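# Move apple from plate onto cutting board and press

## Task

Pick the apple up off the plate and put it down on the cutting board where the wood is uncovered, far from both the knife and the board's borders; then push it steadily down against the board for several seconds with no easing off. Failure if the board or knife gets shifted from its spot (this also ends the run), if the apple is squeezed hard enough to crush it, if anything is still in motion at the end, if the result only stays put because the robot is holding it, or if whatever the robot is touching at the end would settle more than about a fingernail's thickness once released. Nothing may be knocked or placed off the table.

## Robot and tools

Robot: two arms, left_arm and right_arm, facing each other across a table. Each carries the same five-finger right hand, so hand numbers and axes mean the same on both; they are not mirrored. The names do not say which side of an image an arm appears on.

World frame: origin on the table top midway between the arm bases, z = 0 at the table top, +z up, left_arm's base on the +y side. Positions are in metres, orientations are quaternions written w, x, y, z. Reported hand positions can be slightly off, more so at long reach.

Hand point: a point 0.05 m in front of the palm, where index pad meets thumb tip in a pinch. Its own axes: +z along the straightened fingers (fingertips 0.06-0.07 m beyond it), +y out of the palm, +x across the palm toward the little finger. A wrist bracket on the little-finger side sticks 0.03 m past the point along +y and 0.11 m across the palm, and can strike things.

Row layout (shared by execute_actions and move): one flat list of 28 numbers, each in [-1, 1], always covering both arms. Order: left_arm dx, dy, dz, rx, ry, rz, then left_gripper little, ring, middle, index, thumb_bend, thumb_turn, force_limit, speed; then the same 14 for right_arm and right_gripper. dx-rz are an offset, not a pose: a target displacement of the hand point from its measured pose at the start of the action (for a call's first action, the last pose a result reported), expressed in the hand point's own axes. 1.0 equals 0.6 m or 180 degrees; rx, ry, rz form one rotation vector. Every row of an action is measured from that same start, not from the previous row. Each step the commanded pose is clipped to within 100 mm and 16 degrees of the current pose; position wins over orientation if both cannot be met. Motion trails commands by about 0.17 s.

Hand numbers are absolute targets, not offsets. Fingers: +1 straight, -1 fully curled. thumb_bend: +1 straight, -1 fully bent. thumb_turn: +1 beside palm, -1 in front of palm facing fingers. A pinch is roughly index -0.22, thumb_bend -0.75, thumb_turn -0.57. force_limit maps -1..+1 linearly to about 0..10 N fingertip force (0..15 N for the thumb motors) and only stops closing. speed maps -1..+1 to near zero..full (0.6 s full travel). With the thumb turned fully in front, the hand can wrap objects 0.035-0.08 m wide, held across the palm; turn the thumb before reaching the object. For a soft grip close at speed -0.9 or below. A motor only starts when its target changes by 0.01 or more; to leave a hand unchanged, resend its last eight numbers (or, before any, its hand_measured plus hand_force_limit and hand_speed).

Tools:
- execute_actions(actions): list of actions; each action is up to 15 rows, each row one 1/30 s step, the last row held for the remaining steps. Empty list just returns state and images.
- move(target, speed, stop_force, blocking): target is one 28-number row, offsets from the latest reported pose; each hand point travels a straight line, all arms finishing together, 0.5 to 10 s. speed in m/s, 0.002-0.5 (default 0.25), rotation capped at twice that in rad/s. stop_force in N, 9-40, shared by both arms: an arm halts and backs off 2 steps when its wrist sensor feels that much extra push along its travel direction; needs 0.2 s of scene time, is unreliable if the hand rotates, and should be omitted when lifting away from a surface. Use it with slow speeds. blocking=false returns after 0.5 s; not allowed with stop_force; later moves wait until it ends.
- wait(seconds): 0-10, arms keep last command.
- stop(): brakes a running move.
- zoom_image(camera, region): camera is cam_low, cam_left_wrist or cam_right_wrist; region [x0, y0, x1, y1] in pixels, at most 504 by 504.
- show_instructions(): reference images.
- finished_scene(scene): scene number 1 or 2; irreversible.

Results: each arm's pose and velocities, Hand target lines, hand_measured, hand_stopped_by (moving, target, force, stalled, fault), hand_load_n (positive = pushing finger open; near zero means grip lost), Wrist force and Wrist torque along hand axes (offsets up to ~4 N, noise ~2.4 N, saturation ~50 N), per-step positions with HELD marks, and for move a move: line (done, off_target, moving, held, fault, contact; limits=paced or held). A pose unreachable line means the clearance check altered that arm's command. Cameras: cam_low 896x504, wrist cameras 504x504 fisheye; calibration is given and roughly accurate.

Avoid: faults from joint torque over limit (wrist joints 24.9 N m) or 150 N outside force, which freeze the arm for 10 s; stiff arms fault if commanded even slightly into a hard surface, so approach contact slowly with stop_force. Do not let the arms collide or press each other. Do not shove the board or knife, crush the apple, drop it, or knock anything off the table. Long holds heat motors (warning at 70 °C, braking at 85 °C). Time passes while thinking, with the robot holding its last command. Before finishing, the apple should sit stably on its own, with everything still.

Each tool is called as name(argument=value, ...) on one line, values as JSON.

Reference images:

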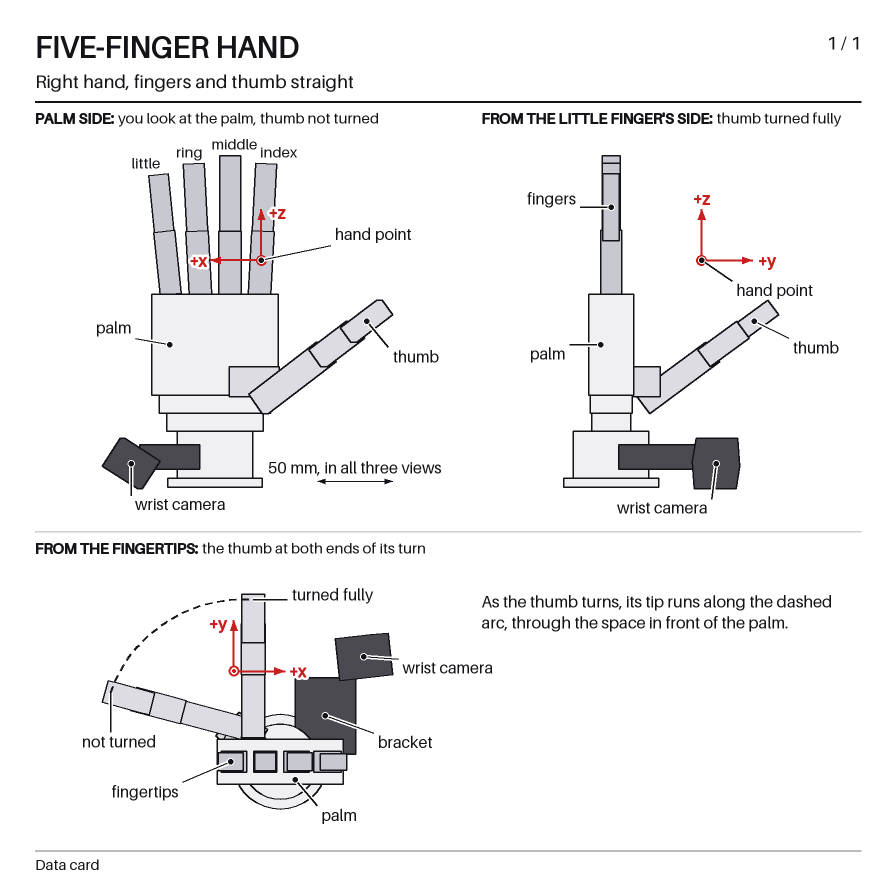

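## Session

I'll start by looking at the current state of the scene.

execute_actions(actions=[])

Scene clock: 0.00 s.
left_arm: end_effector_position=(+0.3243, +0.5019, +0.4739) hand_measured=(+1.000, +1.000, +1.000, +1.000, +1.000, +1.000) hand_load_n=(+0.0, +0.0, +0.0, +0.0, +0.0, +0.0) hand_stopped_by=(target, target, target, target, target, target) hand_force_limit=0.00 hand_speed=-0.80 end_effector_quat_wxyz=(+0.005, +0.278, +0.960, -0.004) end_effector_velocity=(+0.000, -0.000, -0.000) end_effector_angular_velocity=(-0.001, -0.000, +0.000) | right_arm: end_effector_position=(+0.1130, -0.2451, +0.4778) hand_measured=(+1.000, +1.000, +1.000, +1.000, +1.000, +1.000) hand_load_n=(+0.0, +0.0, +0.0, +0.0, +0.0, +0.0) hand_stopped_by=(target, target, target, target, target, target) hand_force_limit=0.00 hand_speed=-0.80 end_effector_quat_wxyz=(+0.017, -0.330, +0.944, -0.012) end_effector_velocity=(+0.000, -0.000, -0.000) end_effector_angular_velocity=(-0.001, -0.001, -0.000)
Joint positions: left_arm=[ 0.58  -1.704  1.335  1.927  1.572 -1.908] | right_arm=[-1.167 -1.74   1.345  1.933  1.597 -1.872]
Joint velocities: left_arm=[ 0.001  0.     0.    -0.001  0.     0.   ] | right_arm=[ 0.    -0.     0.    -0.001  0.001  0.   ]
Motor temperatures (°C, as the motors report them): left_arm=[26 23 24 32 30 30] | right_arm=[26 25 24 28 27 33]
Wrist force (N, on the end effector, along its own x y z axes, offset not removed): no reading
Wrist torque (N m, same axes, about the end effector's origin, offset not removed): no reading
Hand target (left_arm): +0.324, +0.502, +0.474; +0.005, +0.278, +0.960, -0.004
Hand target (right_arm): +0.113, -0.245, +0.478; +0.017, -0.330, +0.944, -0.012

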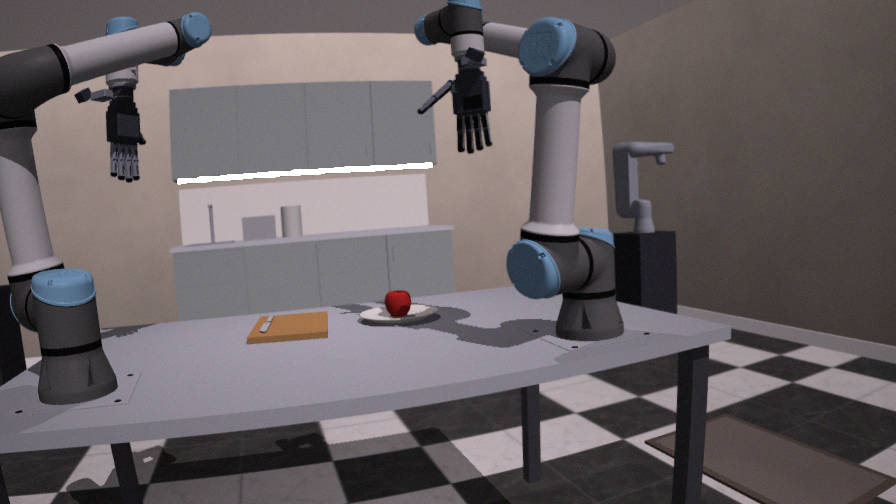

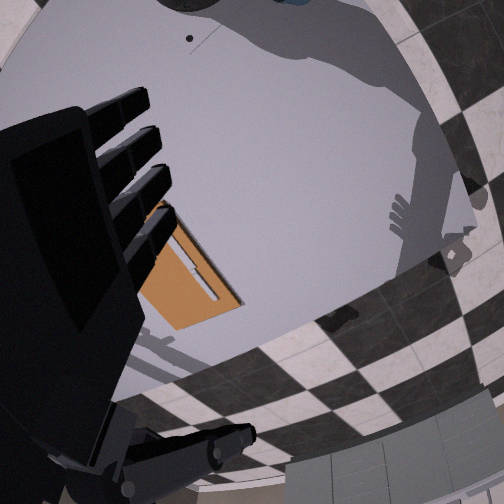

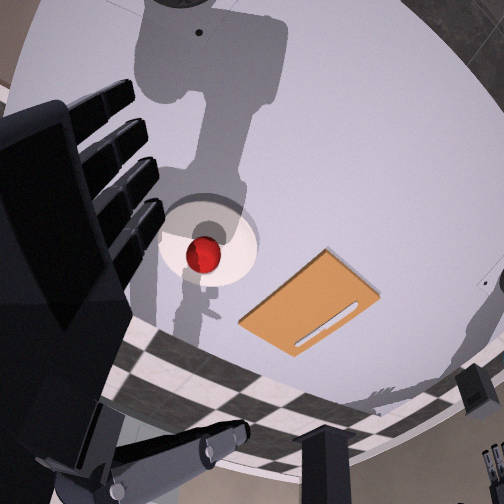

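zoom_image(camera="cam_low", region=[230, 270, 460, 360])

zoom_image(camera="cam_right_wrist", region=[140, 180, 400, 380])

zoom_image(camera="cam_left_wrist", region=[100, 170, 300, 370])

Region (230, 270, 460, 360) of cam_low's 896x504 image, scaled by 2.191, with more detail than that image has; it fills the top 197 rows of this view, and the rest is white.

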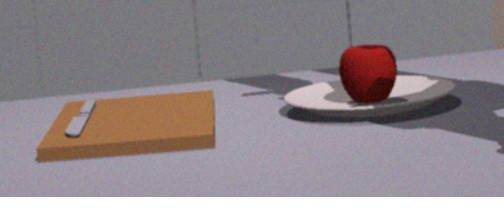

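Region (140, 180, 400, 380) of cam_right_wrist's 504x504 image, scaled by 1.938, with more detail than that image has; it fills the top 388 rows of this view, and the rest is white.

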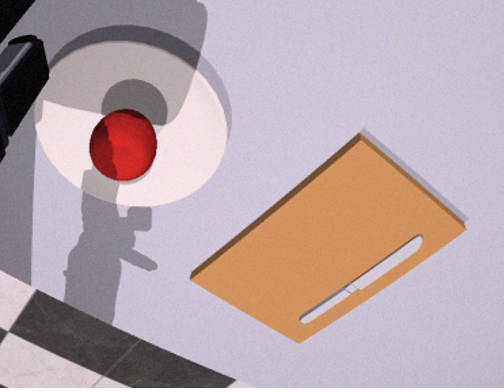

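Region (100, 170, 300, 370) of cam_left_wrist's 504x504 image, scaled by 2.520, with more detail than that image has.

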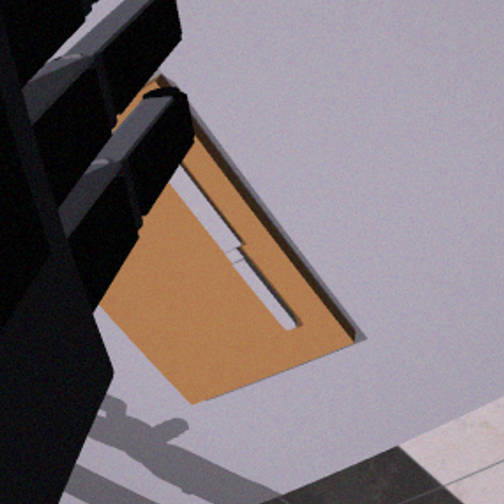

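move(target=[0,0,0,0,0,0, 1,1,1,1,1,1,0,-0.8, -0.4637,-0.2115,0.5322,0.2142,-0.1972,-0.4195, 0.7,0.7,0.7,0.7,1,-1,0,0.5], speed=0.4)

Scene clock: 122.63 s.
left_arm: end_effector_position=(+0.3243, +0.5019, +0.4739) hand_measured=(+1.000, +1.000, +1.000, +1.000, +1.000, +1.000) hand_load_n=(+0.0, +0.0, +0.0, +0.0, +0.0, +0.0) hand_stopped_by=(target, target, target, target, target, target) hand_force_limit=0.00 hand_speed=-0.80 end_effector_quat_wxyz=(+0.005, +0.278, +0.960, -0.004) end_effector_velocity=(+0.000, -0.001, -0.000) end_effector_angular_velocity=(-0.000, +0.000, -0.001) | right_arm: end_effector_position=(+0.4227, -0.1752, +0.1700) hand_measured=(+0.700, +0.700, +0.700, +0.700, +1.000, -1.000) hand_load_n=(+0.0, +0.0, +0.0, +0.0, +0.0, +0.0) hand_stopped_by=(target, target, target, target, target, target) hand_force_limit=0.00 hand_speed=0.50 end_effector_quat_wxyz=(+0.366, -0.785, +0.454, -0.212) end_effector_velocity=(+0.002, +0.000, -0.001) end_effector_angular_velocity=(+0.001, -0.004, +0.005)
Joint positions: left_arm=[ 0.58  -1.704  1.335  1.927  1.572 -1.908] | right_arm=[-1.275 -1.426  1.766  0.375  1.374 -3.311]
Joint velocities: left_arm=[-0.001  0.001  0.    -0.001  0.     0.   ] | right_arm=[-0.003  0.003  0.001 -0.006 -0.006 -0.005]
Motor temperatures (°C, as the motors report them): left_arm=[26 23 24 32 30 30] | right_arm=[26 25 24 28 27 33]
Wrist force (N, on the end effector, along its own x y z axes, offset not removed): left_arm=[-1.5 -2.2 1.0] | right_arm=[0.5 2.1 -1.2]
Wrist torque (N m, same axes, about the end effector's origin, offset not removed): left_arm=[-0.39 0.08 0.10] | right_arm=[0.55 0.00 -0.11]
Hand target (left_arm): +0.324, +0.502, +0.474; +0.005, +0.278, +0.960, -0.004
Hand target (right_arm): +0.423, -0.175, +0.170; -0.366, +0.785, -0.453, +0.212
Off the commanded pose (left_arm): 0.000 m, 0 deg.
Off the commanded pose (right_arm): 0.000 m, 0 deg.
move: done
camera_calibration (this result's frames):
cam_left_wrist: T_world_to_cam=[[0.604967, 0.793706, -0.0636062, -0.56092], [0.701927, -0.493886, 0.5132, -0.211869], [0.375916, -0.355116, -0.855909, 0.591661], [0, 0, 0, 1]] pos_world=[0.26564, 0.550675, 0.579461]
cam_right_wrist: T_world_to_cam=[[-0.574005, -0.216592, -0.789687, 0.339585], [-0.739001, 0.552405, 0.385651, 0.351282], [0.352698, 0.804945, -0.477145, 0.198491], [0, 0, 0, 1]] pos_world=[0.384514, -0.280273, 0.227402]

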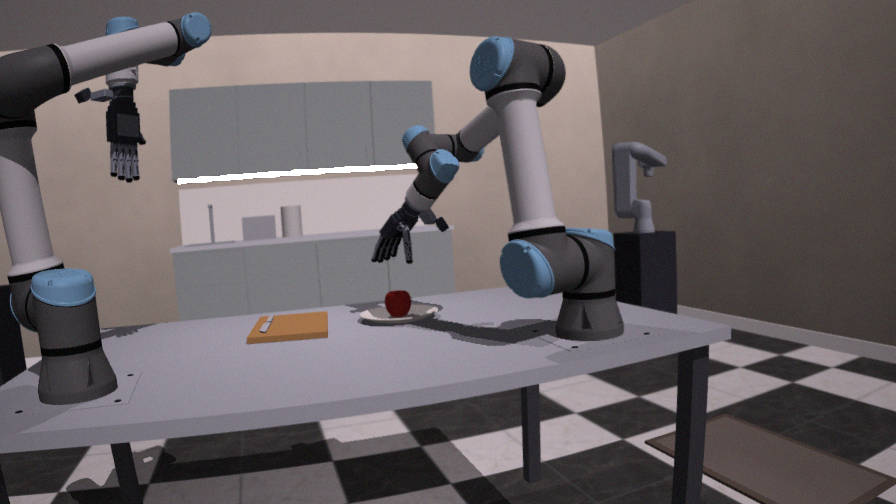

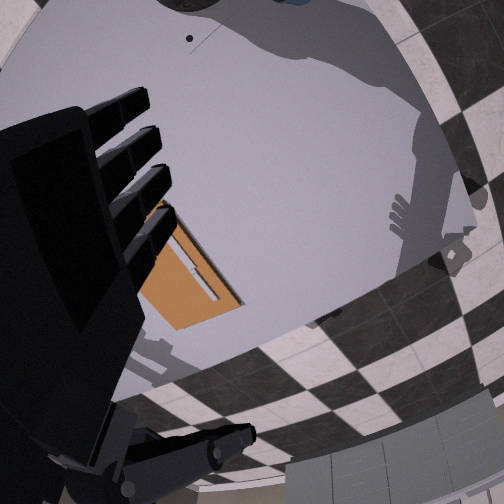

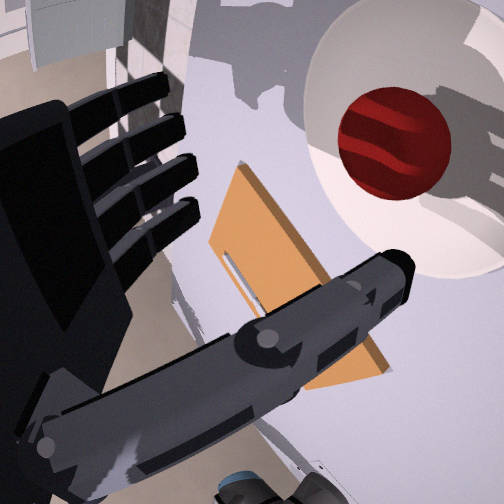

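zoom_image(camera="cam_right_wrist", region=[290, 40, 504, 300])

zoom_image(camera="cam_low", region=[330, 190, 490, 340])

Region (290, 40, 504, 300) of cam_right_wrist's 504x504 image, scaled by 1.938, with more detail than that image has; it fills the left 415 columns of this view, and the rest is white.

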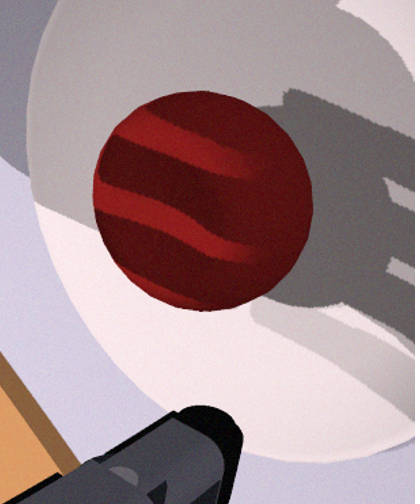

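Region (330, 190, 490, 340) of cam_low's 896x504 image, scaled by 3.150, with more detail than that image has; it fills the top 472 rows of this view, and the rest is white.

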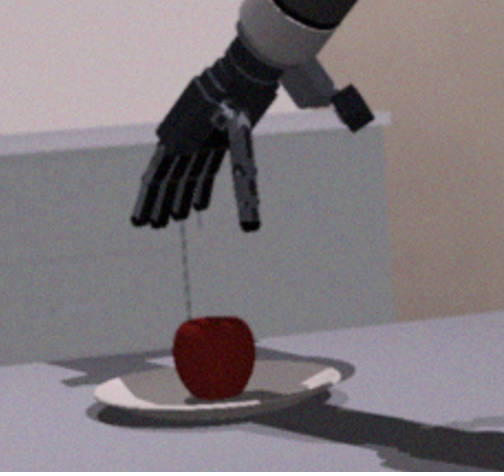

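move(target=[0,0,0,0,0,0, 1,1,1,1,1,1,0,-0.8, 0.021,0.0629,0.0676,0,0,0, 0.7,0.7,0.7,0.7,1,-1,0,0.5], speed=0.2)

Scene clock: 180.70 s.
left_arm: end_effector_position=(+0.3243, +0.5019, +0.4739) hand_measured=(+1.000, +1.000, +1.000, +1.000, +1.000, +1.000) hand_load_n=(+0.0, +0.0, +0.0, +0.0, +0.0, +0.0) hand_stopped_by=(target, target, target, target, target, target) hand_force_limit=0.00 hand_speed=-0.80 end_effector_quat_wxyz=(+0.005, +0.278, +0.960, -0.004) end_effector_velocity=(-0.000, -0.000, +0.000) end_effector_angular_velocity=(-0.000, -0.000, -0.000) | right_arm: end_effector_position=(+0.4349, -0.1827, +0.1152) hand_measured=(+0.700, +0.700, +0.700, +0.700, +1.000, -1.000) hand_load_n=(+0.0, +0.0, +0.0, +0.0, +0.0, +0.0) hand_stopped_by=(target, target, target, target, target, target) hand_force_limit=0.00 hand_speed=0.50 end_effector_quat_wxyz=(+0.366, -0.785, +0.454, -0.212) end_effector_velocity=(+0.001, +0.000, -0.001) end_effector_angular_velocity=(+0.000, -0.001, +0.001)
Joint positions: left_arm=[ 0.58  -1.704  1.335  1.927  1.572 -1.908] | right_arm=[-1.303 -1.359  1.838  0.24   1.353 -3.33 ]
Joint velocities: left_arm=[-0.001 -0.    -0.    -0.     0.    -0.001] | right_arm=[-0.001  0.003  0.001 -0.005 -0.001 -0.001]
Motor temperatures (°C, as the motors report them): left_arm=[26 23 24 32 30 30] | right_arm=[26 25 24 28 27 33]
Wrist force (N, on the end effector, along its own x y z axes, offset not removed): left_arm=[0.0 -0.7 -0.7] | right_arm=[0.5 2.8 0.6]
Wrist torque (N m, same axes, about the end effector's origin, offset not removed): left_arm=[0.14 0.02 0.14] | right_arm=[0.48 -0.09 -0.12]
Hand target (left_arm): +0.324, +0.502, +0.474; +0.005, +0.278, +0.960, -0.004
Hand target (right_arm): +0.435, -0.183, +0.115; -0.366, +0.785, -0.454, +0.212
Off the commanded pose (left_arm): 0.000 m, 0 deg.
Off the commanded pose (right_arm): 0.000 m, 0 deg.
move: done
camera_calibration (this result's frames):
cam_left_wrist: T_world_to_cam=[[0.604967, 0.793706, -0.063606, -0.56092], [0.701927, -0.493886, 0.5132, -0.211869], [0.375916, -0.355116, -0.855909, 0.591661], [0, 0, 0, 1]] pos_world=[0.26564, 0.550675, 0.579461]
cam_right_wrist: T_world_to_cam=[[-0.574031, -0.216591, -0.789669, 0.30167], [-0.738989, 0.552402, 0.385677, 0.385591], [0.35268, 0.804947, -0.477155, 0.174064], [0, 0, 0, 1]] pos_world=[0.396726, -0.287775, 0.172561]

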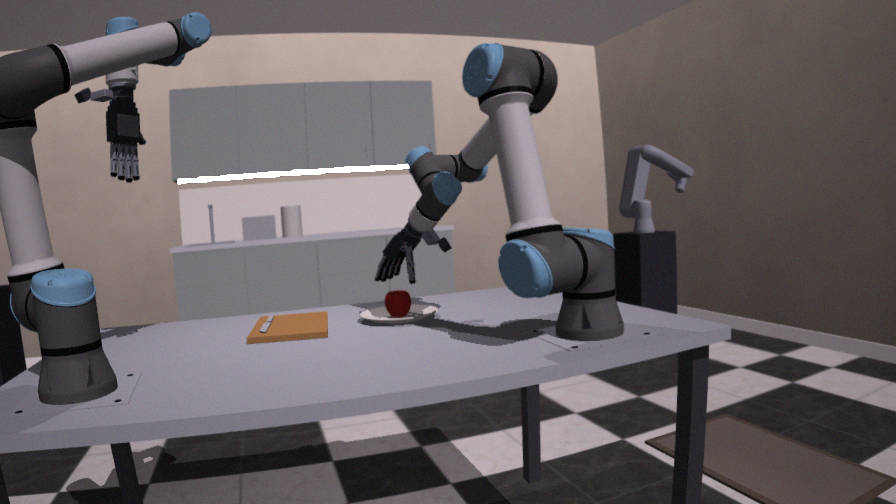

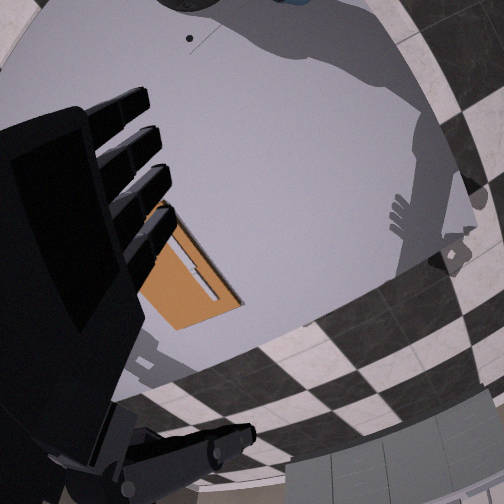

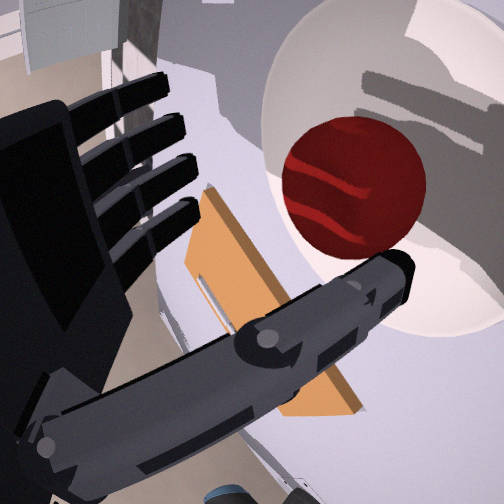

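zoom_image(camera="cam_right_wrist", region=[250, 80, 470, 330])

zoom_image(camera="cam_low", region=[350, 220, 470, 335])

Region (250, 80, 470, 330) of cam_right_wrist's 504x504 image, scaled by 2.016, with more detail than that image has; it fills the left 444 columns of this view, and the rest is white.

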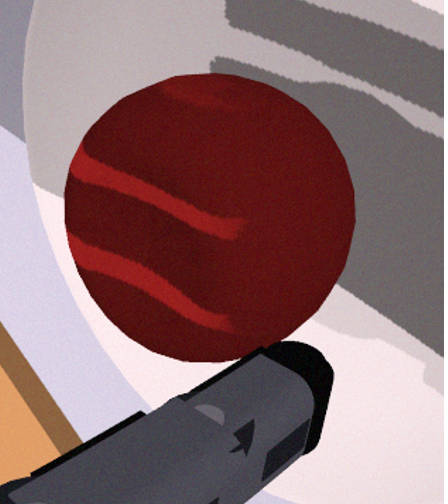

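Region (350, 220, 470, 335) of cam_low's 896x504 image, scaled by 4.200, with more detail than that image has; it fills the top 483 rows of this view, and the rest is white.

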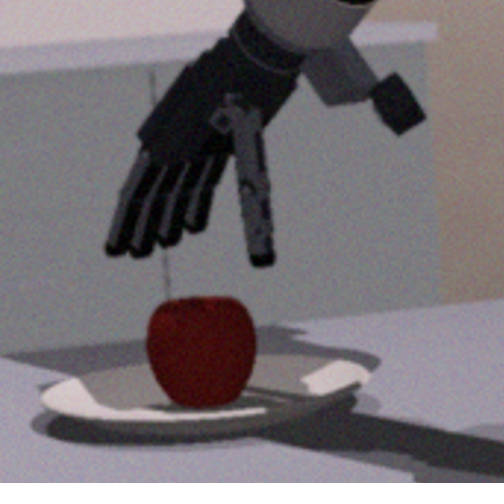

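move(target=[0,0,0,0,0,0, 1,1,1,1,1,1,0,-0.8, 0,0.081,0.0768,0,0,0, 0.7,0.7,0.7,0.7,1,-1,0,0.5], speed=0.12)

Scene clock: 236.20 s.
left_arm: end_effector_position=(+0.3243, +0.5019, +0.4739) hand_measured=(+1.000, +1.000, +1.000, +1.000, +1.000, +1.000) hand_load_n=(+0.0, +0.0, +0.0, +0.0, +0.0, +0.0) hand_stopped_by=(target, target, target, target, target, target) hand_force_limit=0.00 hand_speed=-0.80 end_effector_quat_wxyz=(+0.005, +0.278, +0.960, -0.004) end_effector_velocity=(-0.000, -0.000, +0.000) end_effector_angular_velocity=(+0.001, +0.001, -0.001) | right_arm: end_effector_position=(+0.4385, -0.1807, +0.0485) hand_measured=(+0.700, +0.700, +0.700, +0.700, +1.000, -1.000) hand_load_n=(+0.0, +0.0, +0.0, +0.0, +0.0, +0.0) hand_stopped_by=(target, target, target, target, target, target) hand_force_limit=0.00 hand_speed=0.50 end_effector_quat_wxyz=(+0.366, -0.785, +0.454, -0.212) end_effector_velocity=(+0.001, +0.000, -0.001) end_effector_angular_velocity=(+0.000, -0.002, -0.001)
Joint positions: left_arm=[ 0.58  -1.704  1.335  1.927  1.572 -1.908] | right_arm=[-1.3   -1.262  1.91   0.07   1.355 -3.328]
Joint velocities: left_arm=[-0.001  0.     0.     0.001  0.001  0.   ] | right_arm=[ 0.001  0.003  0.    -0.006  0.001  0.001]
Motor temperatures (°C, as the motors report them): left_arm=[26 23 24 32 30 30] | right_arm=[26 25 24 28 27 33]
Wrist force (N, on the end effector, along its own x y z axes, offset not removed): left_arm=[0.8 -1.8 0.8] | right_arm=[1.3 0.5 -0.5]
Wrist torque (N m, same axes, about the end effector's origin, offset not removed): left_arm=[-0.15 -0.39 -0.09] | right_arm=[0.27 -0.17 -0.11]
Hand target (left_arm): +0.324, +0.502, +0.474; +0.005, +0.278, +0.960, -0.004
Hand target (right_arm): +0.438, -0.181, +0.048; -0.366, +0.785, -0.454, +0.212
Off the commanded pose (left_arm): 0.000 m, 0 deg.
Off the commanded pose (right_arm): 0.000 m, 0 deg.
move: done
camera_calibration (this result's frames):
cam_right_wrist: T_world_to_cam=[[-0.574042, -0.216608, -0.789656, 0.251484], [-0.738987, 0.552403, 0.38568, 0.412847], [0.352668, 0.804942, -0.477173, 0.139339], [0, 0, 0, 1]] pos_world=[0.400311, -0.285744, 0.105848]

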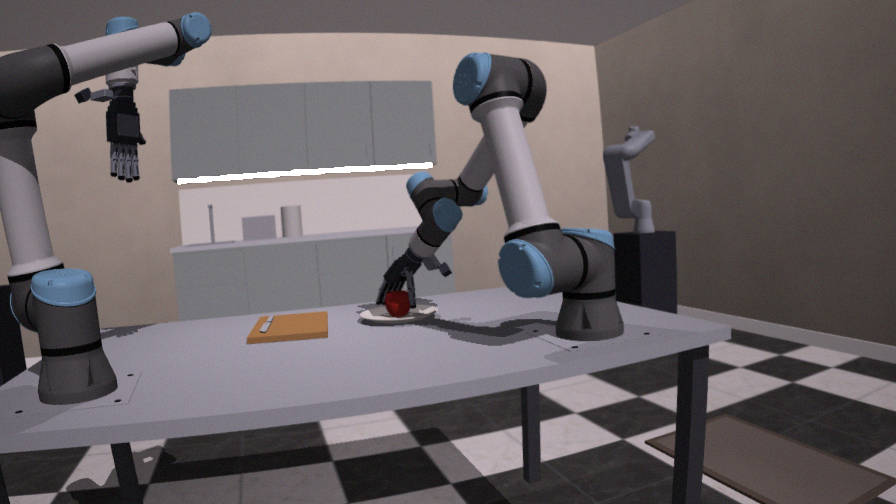

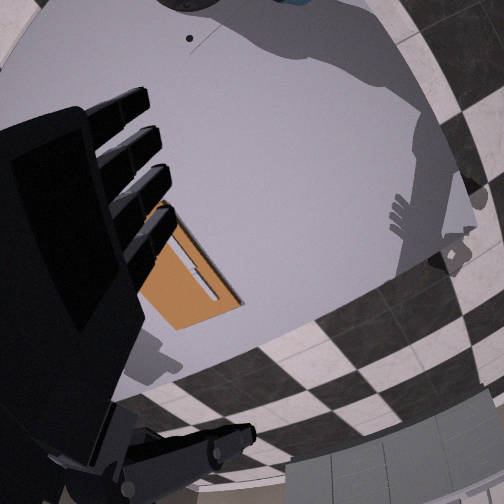

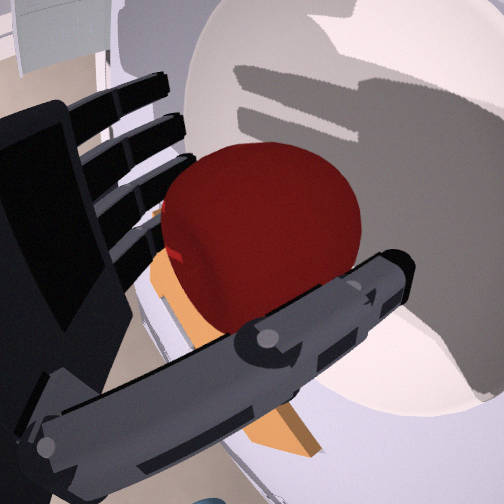

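zoom_image(camera="cam_low", region=[350, 235, 470, 335])

Region (350, 235, 470, 335) of cam_low's 896x504 image, scaled by 4.200, with more detail than that image has.

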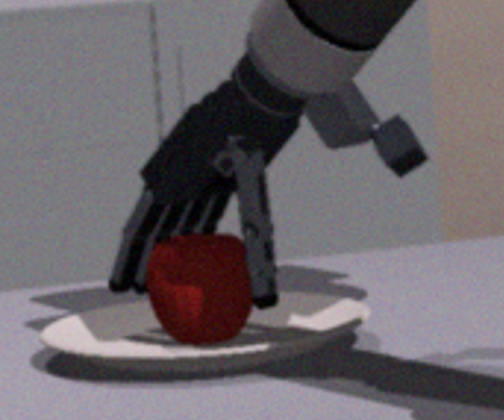

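zoom_image(camera="cam_low", region=[365, 270, 435, 330])

zoom_image(camera="cam_right_wrist", region=[60, 60, 460, 420])

Region (365, 270, 435, 330) of cam_low's 896x504 image, scaled by 7.200, with more detail than that image has; it fills the top 432 rows of this view, and the rest is white.

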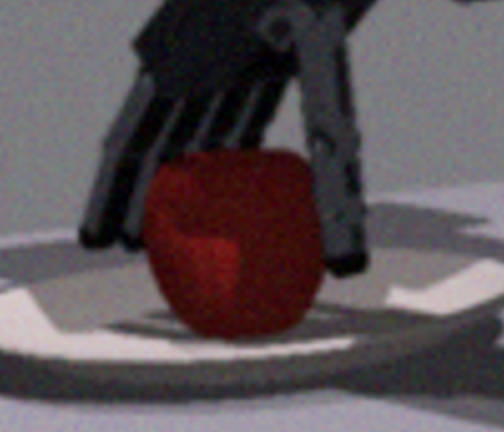

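Region (60, 60, 460, 420) of cam_right_wrist's 504x504 image, scaled by 1.260, with more detail than that image has; it fills the top 454 rows of this view, and the rest is white.

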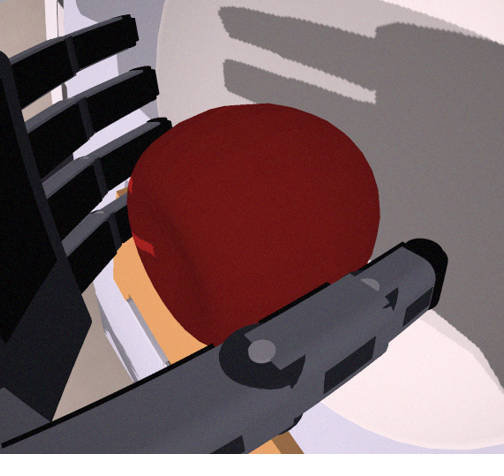

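move(target=[0,0,0,0,0,0, 1,1,1,1,1,1,0,-0.8, 0,0.0102,0.0086,0,0,0, 0.7,-0.6,-0.6,-0.6,-0.6,-1,-0.2,-0.84], speed=0.05)

Scene clock: 341.37 s.
left_arm: end_effector_position=(+0.3243, +0.5019, +0.4739) hand_measured=(+1.000, +1.000, +1.000, +1.000, +1.000, +1.000) hand_load_n=(+0.0, +0.0, +0.0, +0.0, +0.0, +0.0) hand_stopped_by=(target, target, target, target, target, target) hand_force_limit=0.00 hand_speed=-0.80 end_effector_quat_wxyz=(+0.005, +0.278, +0.960, -0.004) end_effector_velocity=(-0.000, -0.000, +0.000) end_effector_angular_velocity=(-0.000, +0.001, -0.001) | right_arm: end_effector_position=(+0.4385, -0.1806, +0.0404) hand_measured=(+0.700, -0.008, +0.204, +0.204, +0.698, -1.000) hand_load_n=(+0.0, +4.0, +3.0, +4.0, +8.5, +2.0) hand_stopped_by=(target, force, force, force, force, target) hand_force_limit=-0.20 hand_speed=-0.84 end_effector_quat_wxyz=(+0.366, -0.785, +0.454, -0.212) end_effector_velocity=(+0.000, -0.000, +0.000) end_effector_angular_velocity=(-0.000, -0.001, -0.001)
Joint positions: left_arm=[ 0.58  -1.704  1.335  1.927  1.572 -1.908] | right_arm=[-1.3   -1.249  1.918  0.049  1.355 -3.328]
Joint velocities: left_arm=[-0.    -0.    -0.     0.     0.001  0.   ] | right_arm=[ 0.    -0.     0.    -0.     0.001  0.   ]
Motor temperatures (°C, as the motors report them): left_arm=[26 23 24 32 30 30] | right_arm=[26 25 24 28 27 33]
Wrist force (N, on the end effector, along its own x y z axes, offset not removed): left_arm=[-0.3 -2.1 3.0] | right_arm=[1.3 2.6 0.2]
Wrist torque (N m, same axes, about the end effector's origin, offset not removed): left_arm=[-0.39 -0.02 -0.03] | right_arm=[0.44 -0.16 -0.11]
Hand target (left_arm): +0.324, +0.502, +0.474; +0.005, +0.278, +0.960, -0.004
Hand target (right_arm): +0.438, -0.181, +0.040; -0.366, +0.785, -0.454, +0.212
Off the commanded pose (left_arm): 0.000 m, 0 deg.
Off the commanded pose (right_arm): 0.000 m, 0 deg.
move: done
camera_calibration (this result's frames):
cam_left_wrist: T_world_to_cam=[[0.604967, 0.793706, -0.0636061, -0.56092], [0.701927, -0.493886, 0.5132, -0.211869], [0.375916, -0.355116, -0.855909, 0.591661], [0, 0, 0, 1]] pos_world=[0.26564, 0.550675, 0.579461]
cam_right_wrist: T_world_to_cam=[[-0.574035, -0.216595, -0.789665, 0.245177], [-0.738988, 0.552404, 0.385678, 0.415951], [0.352678, 0.804945, -0.47716, 0.135487], [0, 0, 0, 1]] pos_world=[0.400339, -0.285728, 0.0978333]

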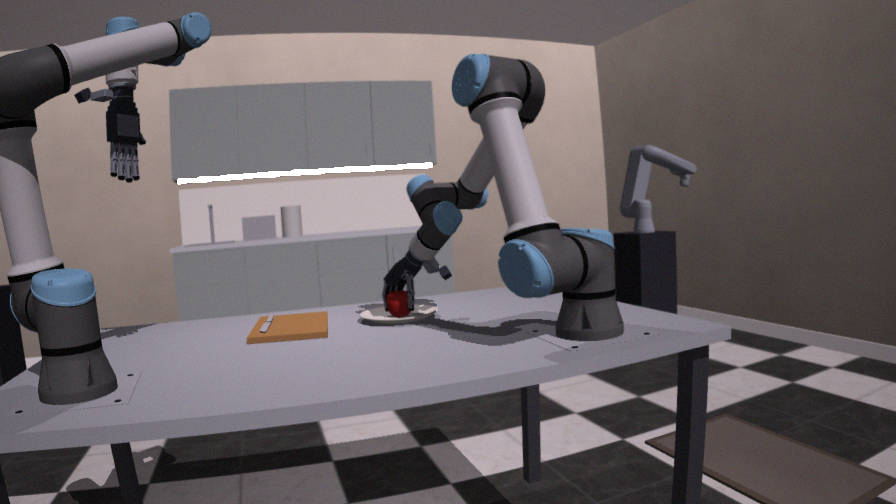

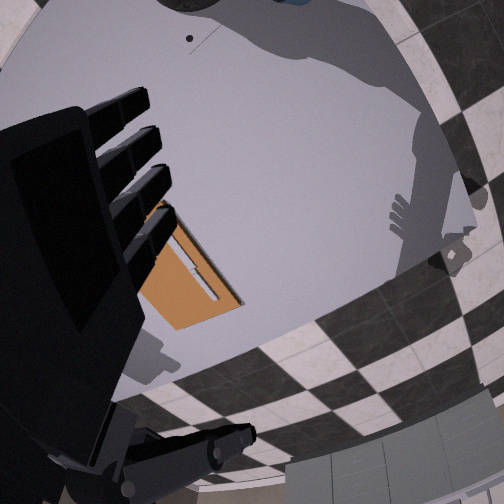

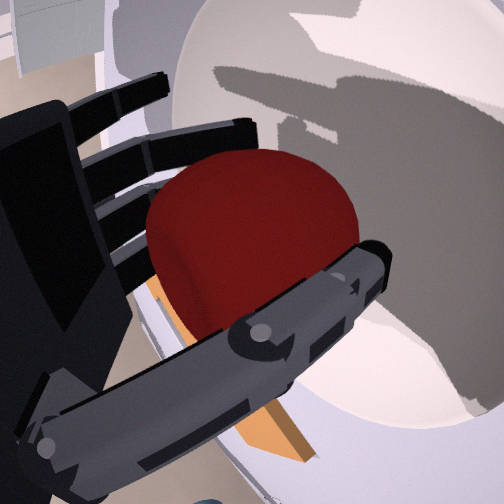

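zoom_image(camera="cam_low", region=[355, 250, 445, 330])

Region (355, 250, 445, 330) of cam_low's 896x504 image, scaled by 5.600, with more detail than that image has.

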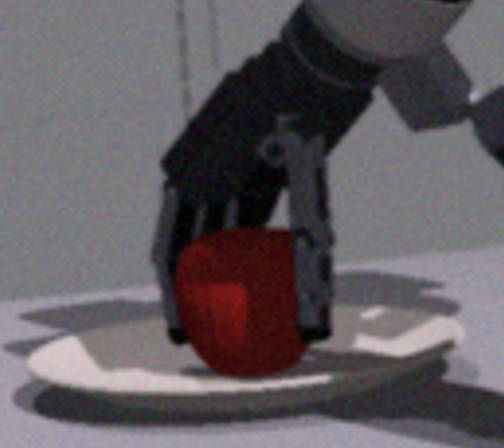

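move(target=[0,0,0,0,0,0, 1,1,1,1,1,1,0,-0.8, 0,-0.0702,-0.0589,0,0,0, 0.7,-0.6,-0.6,-0.6,-0.6,-1,-0.2,-0.84], speed=0.12)

Scene clock: 404.47 s.
left_arm: end_effector_position=(+0.3243, +0.5019, +0.4739) hand_measured=(+1.000, +1.000, +1.000, +1.000, +1.000, +1.000) hand_load_n=(+0.0, +0.0, +0.0, +0.0, +0.0, +0.0) hand_stopped_by=(target, target, target, target, target, target) hand_force_limit=0.00 hand_speed=-0.80 end_effector_quat_wxyz=(+0.005, +0.278, +0.960, -0.004) end_effector_velocity=(-0.000, +0.000, +0.000) end_effector_angular_velocity=(-0.000, -0.000, +0.001) | right_arm: end_effector_position=(+0.4384, -0.1807, +0.0953) hand_measured=(+0.700, -0.008, +0.204, +0.204, +0.698, -1.000) hand_load_n=(+0.0, +4.0, +3.0, +4.0, +8.5, +2.0) hand_stopped_by=(target, force, force, force, force, target) hand_force_limit=-0.20 hand_speed=-0.84 end_effector_quat_wxyz=(+0.366, -0.785, +0.454, -0.212) end_effector_velocity=(+0.000, +0.000, +0.002) end_effector_angular_velocity=(+0.001, -0.001, +0.002)
Joint positions: left_arm=[ 0.58  -1.704  1.335  1.927  1.572 -1.908] | right_arm=[-1.3   -1.326  1.854  0.191  1.356 -3.328]
Joint velocities: left_arm=[ 0.001 -0.     0.    -0.     0.     0.   ] | right_arm=[-0.    -0.002 -0.003  0.005 -0.002 -0.001]
Motor temperatures (°C, as the motors report them): left_arm=[26 23 24 32 30 30] | right_arm=[26 25 24 28 27 33]
Wrist force (N, on the end effector, along its own x y z axes, offset not removed): left_arm=[0.9 0.4 0.9] | right_arm=[0.6 4.0 1.2]
Wrist torque (N m, same axes, about the end effector's origin, offset not removed): left_arm=[0.17 -0.04 0.22] | right_arm=[0.52 -0.10 -0.13]
Hand target (left_arm): +0.324, +0.502, +0.474; +0.005, +0.278, +0.960, -0.004
Hand target (right_arm): +0.438, -0.181, +0.095; -0.366, +0.785, -0.454, +0.212
Off the commanded pose (left_arm): 0.000 m, 0 deg.
Off the commanded pose (right_arm): 0.000 m, 0 deg.
move: done
camera_calibration (this result's frames):
cam_left_wrist: T_world_to_cam=[[0.604967, 0.793706, -0.0636061, -0.56092], [0.701927, -0.493886, 0.5132, -0.211869], [0.375915, -0.355116, -0.855909, 0.591661], [0, 0, 0, 1]] pos_world=[0.26564, 0.550675, 0.579461]
cam_right_wrist: T_world_to_cam=[[-0.574036, -0.216562, -0.789673, 0.288451], [-0.738949, 0.552474, 0.385651, 0.394749], [0.352757, 0.804905, -0.477169, 0.16166], [0, 0, 0, 1]] pos_world=[0.400254, -0.285742, 0.152686]

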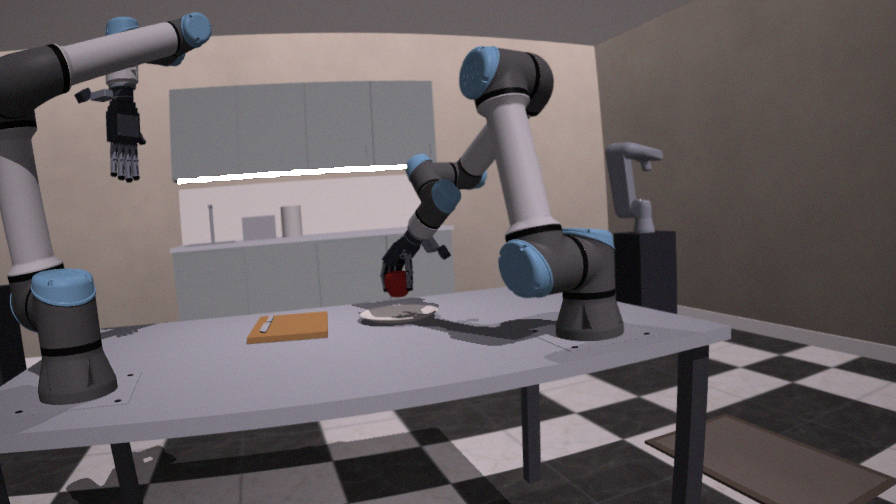

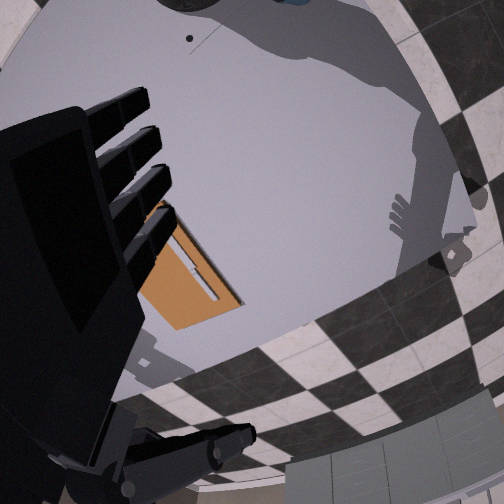

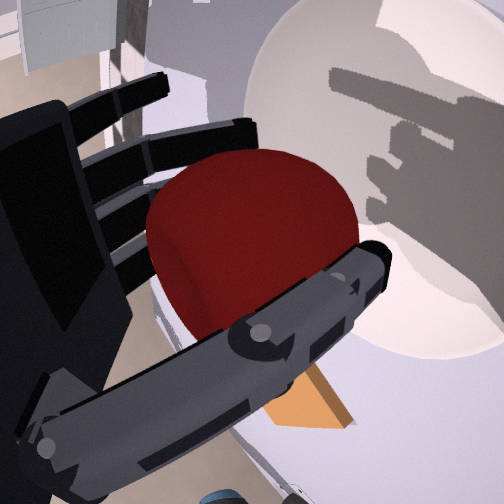

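zoom_image(camera="cam_right_wrist", region=[220, 330, 420, 480])

zoom_image(camera="cam_low", region=[235, 250, 445, 355])

Region (220, 330, 420, 480) of cam_right_wrist's 504x504 image, scaled by 2.520, with more detail than that image has; it fills the top 378 rows of this view, and the rest is white.

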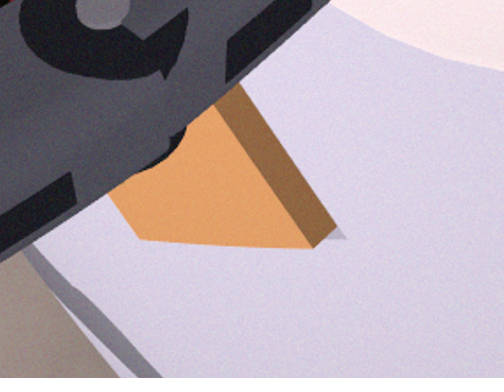

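Region (235, 250, 445, 355) of cam_low's 896x504 image, scaled by 2.400, with more detail than that image has.

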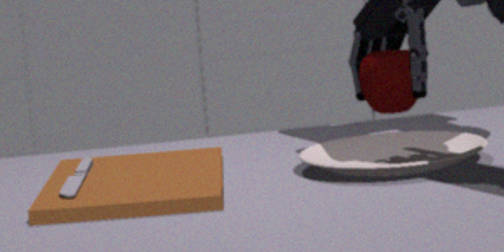

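move(target=[0,0,0,0,0,0, 1,1,1,1,1,1,0,-0.8, -0.3632,-0.1313,0.2168,0,0,0, 0.7,-0.6,-0.6,-0.6,-0.6,-1,-0.2,-0.84], speed=0.25)

Scene clock: 450.03 s.
left_arm: end_effector_position=(+0.3243, +0.5019, +0.4739) hand_measured=(+1.000, +1.000, +1.000, +1.000, +1.000, +1.000) hand_load_n=(+0.0, +0.0, +0.0, +0.0, +0.0, +0.0) hand_stopped_by=(target, target, target, target, target, target) hand_force_limit=0.00 hand_speed=-0.80 end_effector_quat_wxyz=(+0.005, +0.278, +0.960, -0.004) end_effector_velocity=(-0.000, +0.000, -0.000) end_effector_angular_velocity=(-0.000, +0.001, +0.001) | right_arm: end_effector_position=(+0.4601, +0.0830, +0.0721) hand_measured=(+0.700, -0.008, +0.204, +0.204, +0.698, -1.000) hand_load_n=(+0.0, +4.0, +3.0, +4.0, +8.5, +2.0) hand_stopped_by=(target, force, force, force, force, target) hand_force_limit=-0.20 hand_speed=-0.84 end_effector_quat_wxyz=(+0.366, -0.785, +0.454, -0.212) end_effector_velocity=(+0.001, +0.001, -0.000) end_effector_angular_velocity=(-0.004, +0.004, -0.001)
Joint positions: left_arm=[ 0.58  -1.704  1.335  1.927  1.572 -1.908] | right_arm=[-0.828 -0.857  1.192  0.372  1.716 -3.021]
Joint velocities: left_arm=[ 0.001  0.    -0.     0.     0.001  0.   ] | right_arm=[ 0.001  0.007 -0.013  0.011  0.002  0.001]
Motor temperatures (°C, as the motors report them): left_arm=[26 23 24 32 30 30] | right_arm=[26 25 24 28 27 33]
Wrist force (N, on the end effector, along its own x y z axes, offset not removed): left_arm=[0.0 -1.4 -1.4] | right_arm=[1.5 3.5 1.5]
Wrist torque (N m, same axes, about the end effector's origin, offset not removed): left_arm=[-0.01 0.12 0.26] | right_arm=[0.48 -0.20 -0.06]
Hand target (left_arm): +0.324, +0.502, +0.474; +0.005, +0.278, +0.960, -0.004
Hand target (right_arm): +0.460, +0.083, +0.072; -0.365, +0.785, -0.454, +0.212
Off the commanded pose (left_arm): 0.000 m, 0 deg.
Off the commanded pose (right_arm): 0.000 m, 0 deg.
move: done
camera_calibration (this result's frames):
cam_left_wrist: T_world_to_cam=[[0.604967, 0.793706, -0.0636061, -0.56092], [0.701927, -0.493886, 0.5132, -0.211869], [0.375916, -0.355116, -0.855909, 0.591661], [0, 0, 0, 1]] pos_world=[0.26564, 0.550675, 0.579461]
cam_right_wrist: T_world_to_cam=[[-0.573549, -0.216668, -0.789998, 0.339474], [-0.739224, 0.552441, 0.385172, 0.27424], [0.352973, 0.8049, -0.477017, -0.0693481], [0, 0, 0, 1]] pos_world=[0.421907, -0.0221301, 0.129474]

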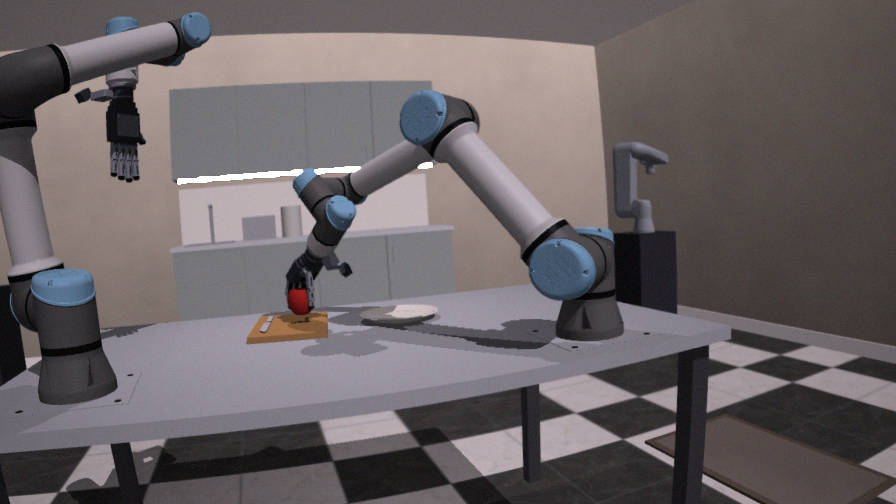

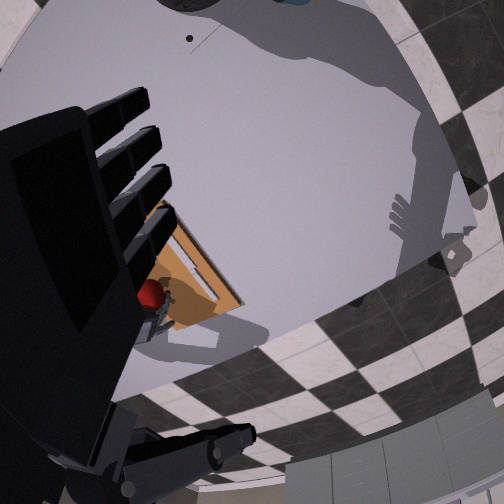

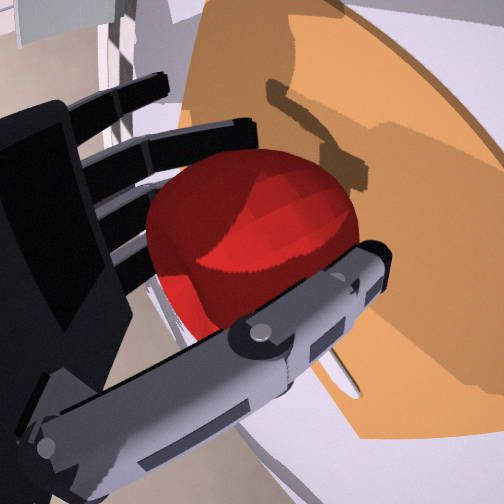

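zoom_image(camera="cam_low", region=[235, 250, 365, 355])

zoom_image(camera="cam_left_wrist", region=[110, 180, 290, 360])

Region (235, 250, 365, 355) of cam_low's 896x504 image, scaled by 3.877, with more detail than that image has; it fills the top 407 rows of this view, and the rest is white.

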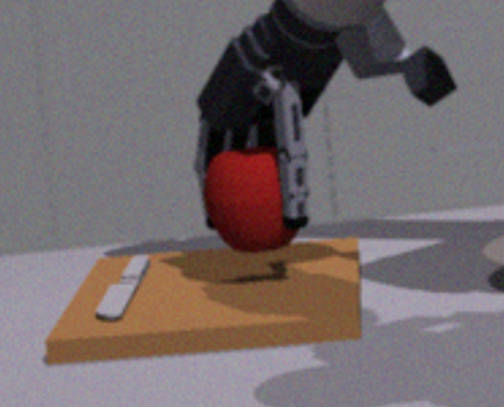

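Region (110, 180, 290, 360) of cam_left_wrist's 504x504 image, scaled by 2.800, with more detail than that image has.

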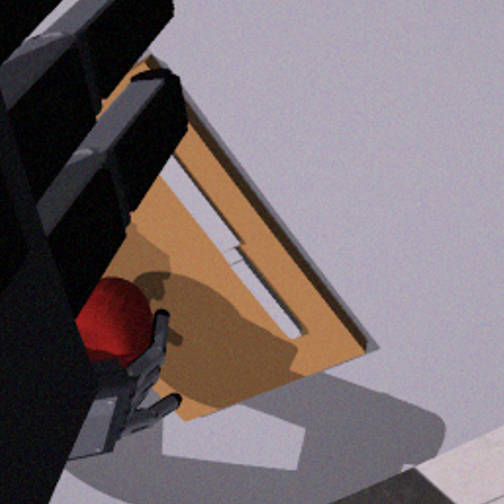

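zoom_image(camera="cam_right_wrist", region=[250, 0, 504, 254])

zoom_image(camera="cam_right_wrist", region=[250, 250, 504, 504])

Region (250, 0, 504, 254) of cam_right_wrist's 504x504 image, scaled by 1.984, with more detail than that image has.

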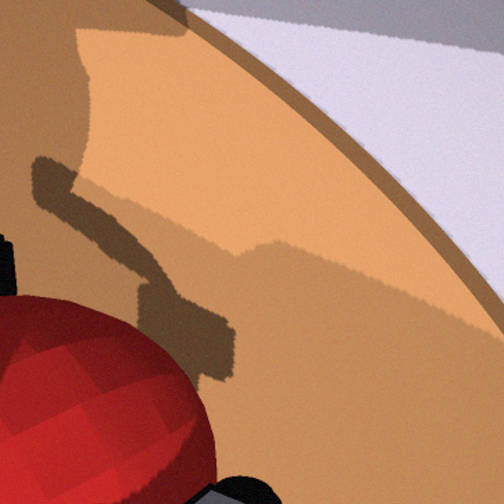

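Region (250, 250, 504, 504) of cam_right_wrist's 504x504 image, scaled by 1.984, with more detail than that image has.

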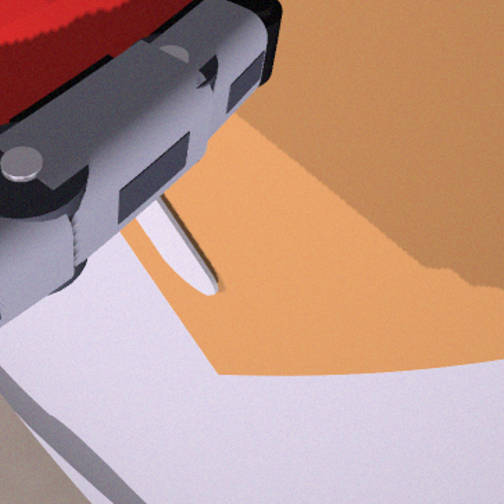

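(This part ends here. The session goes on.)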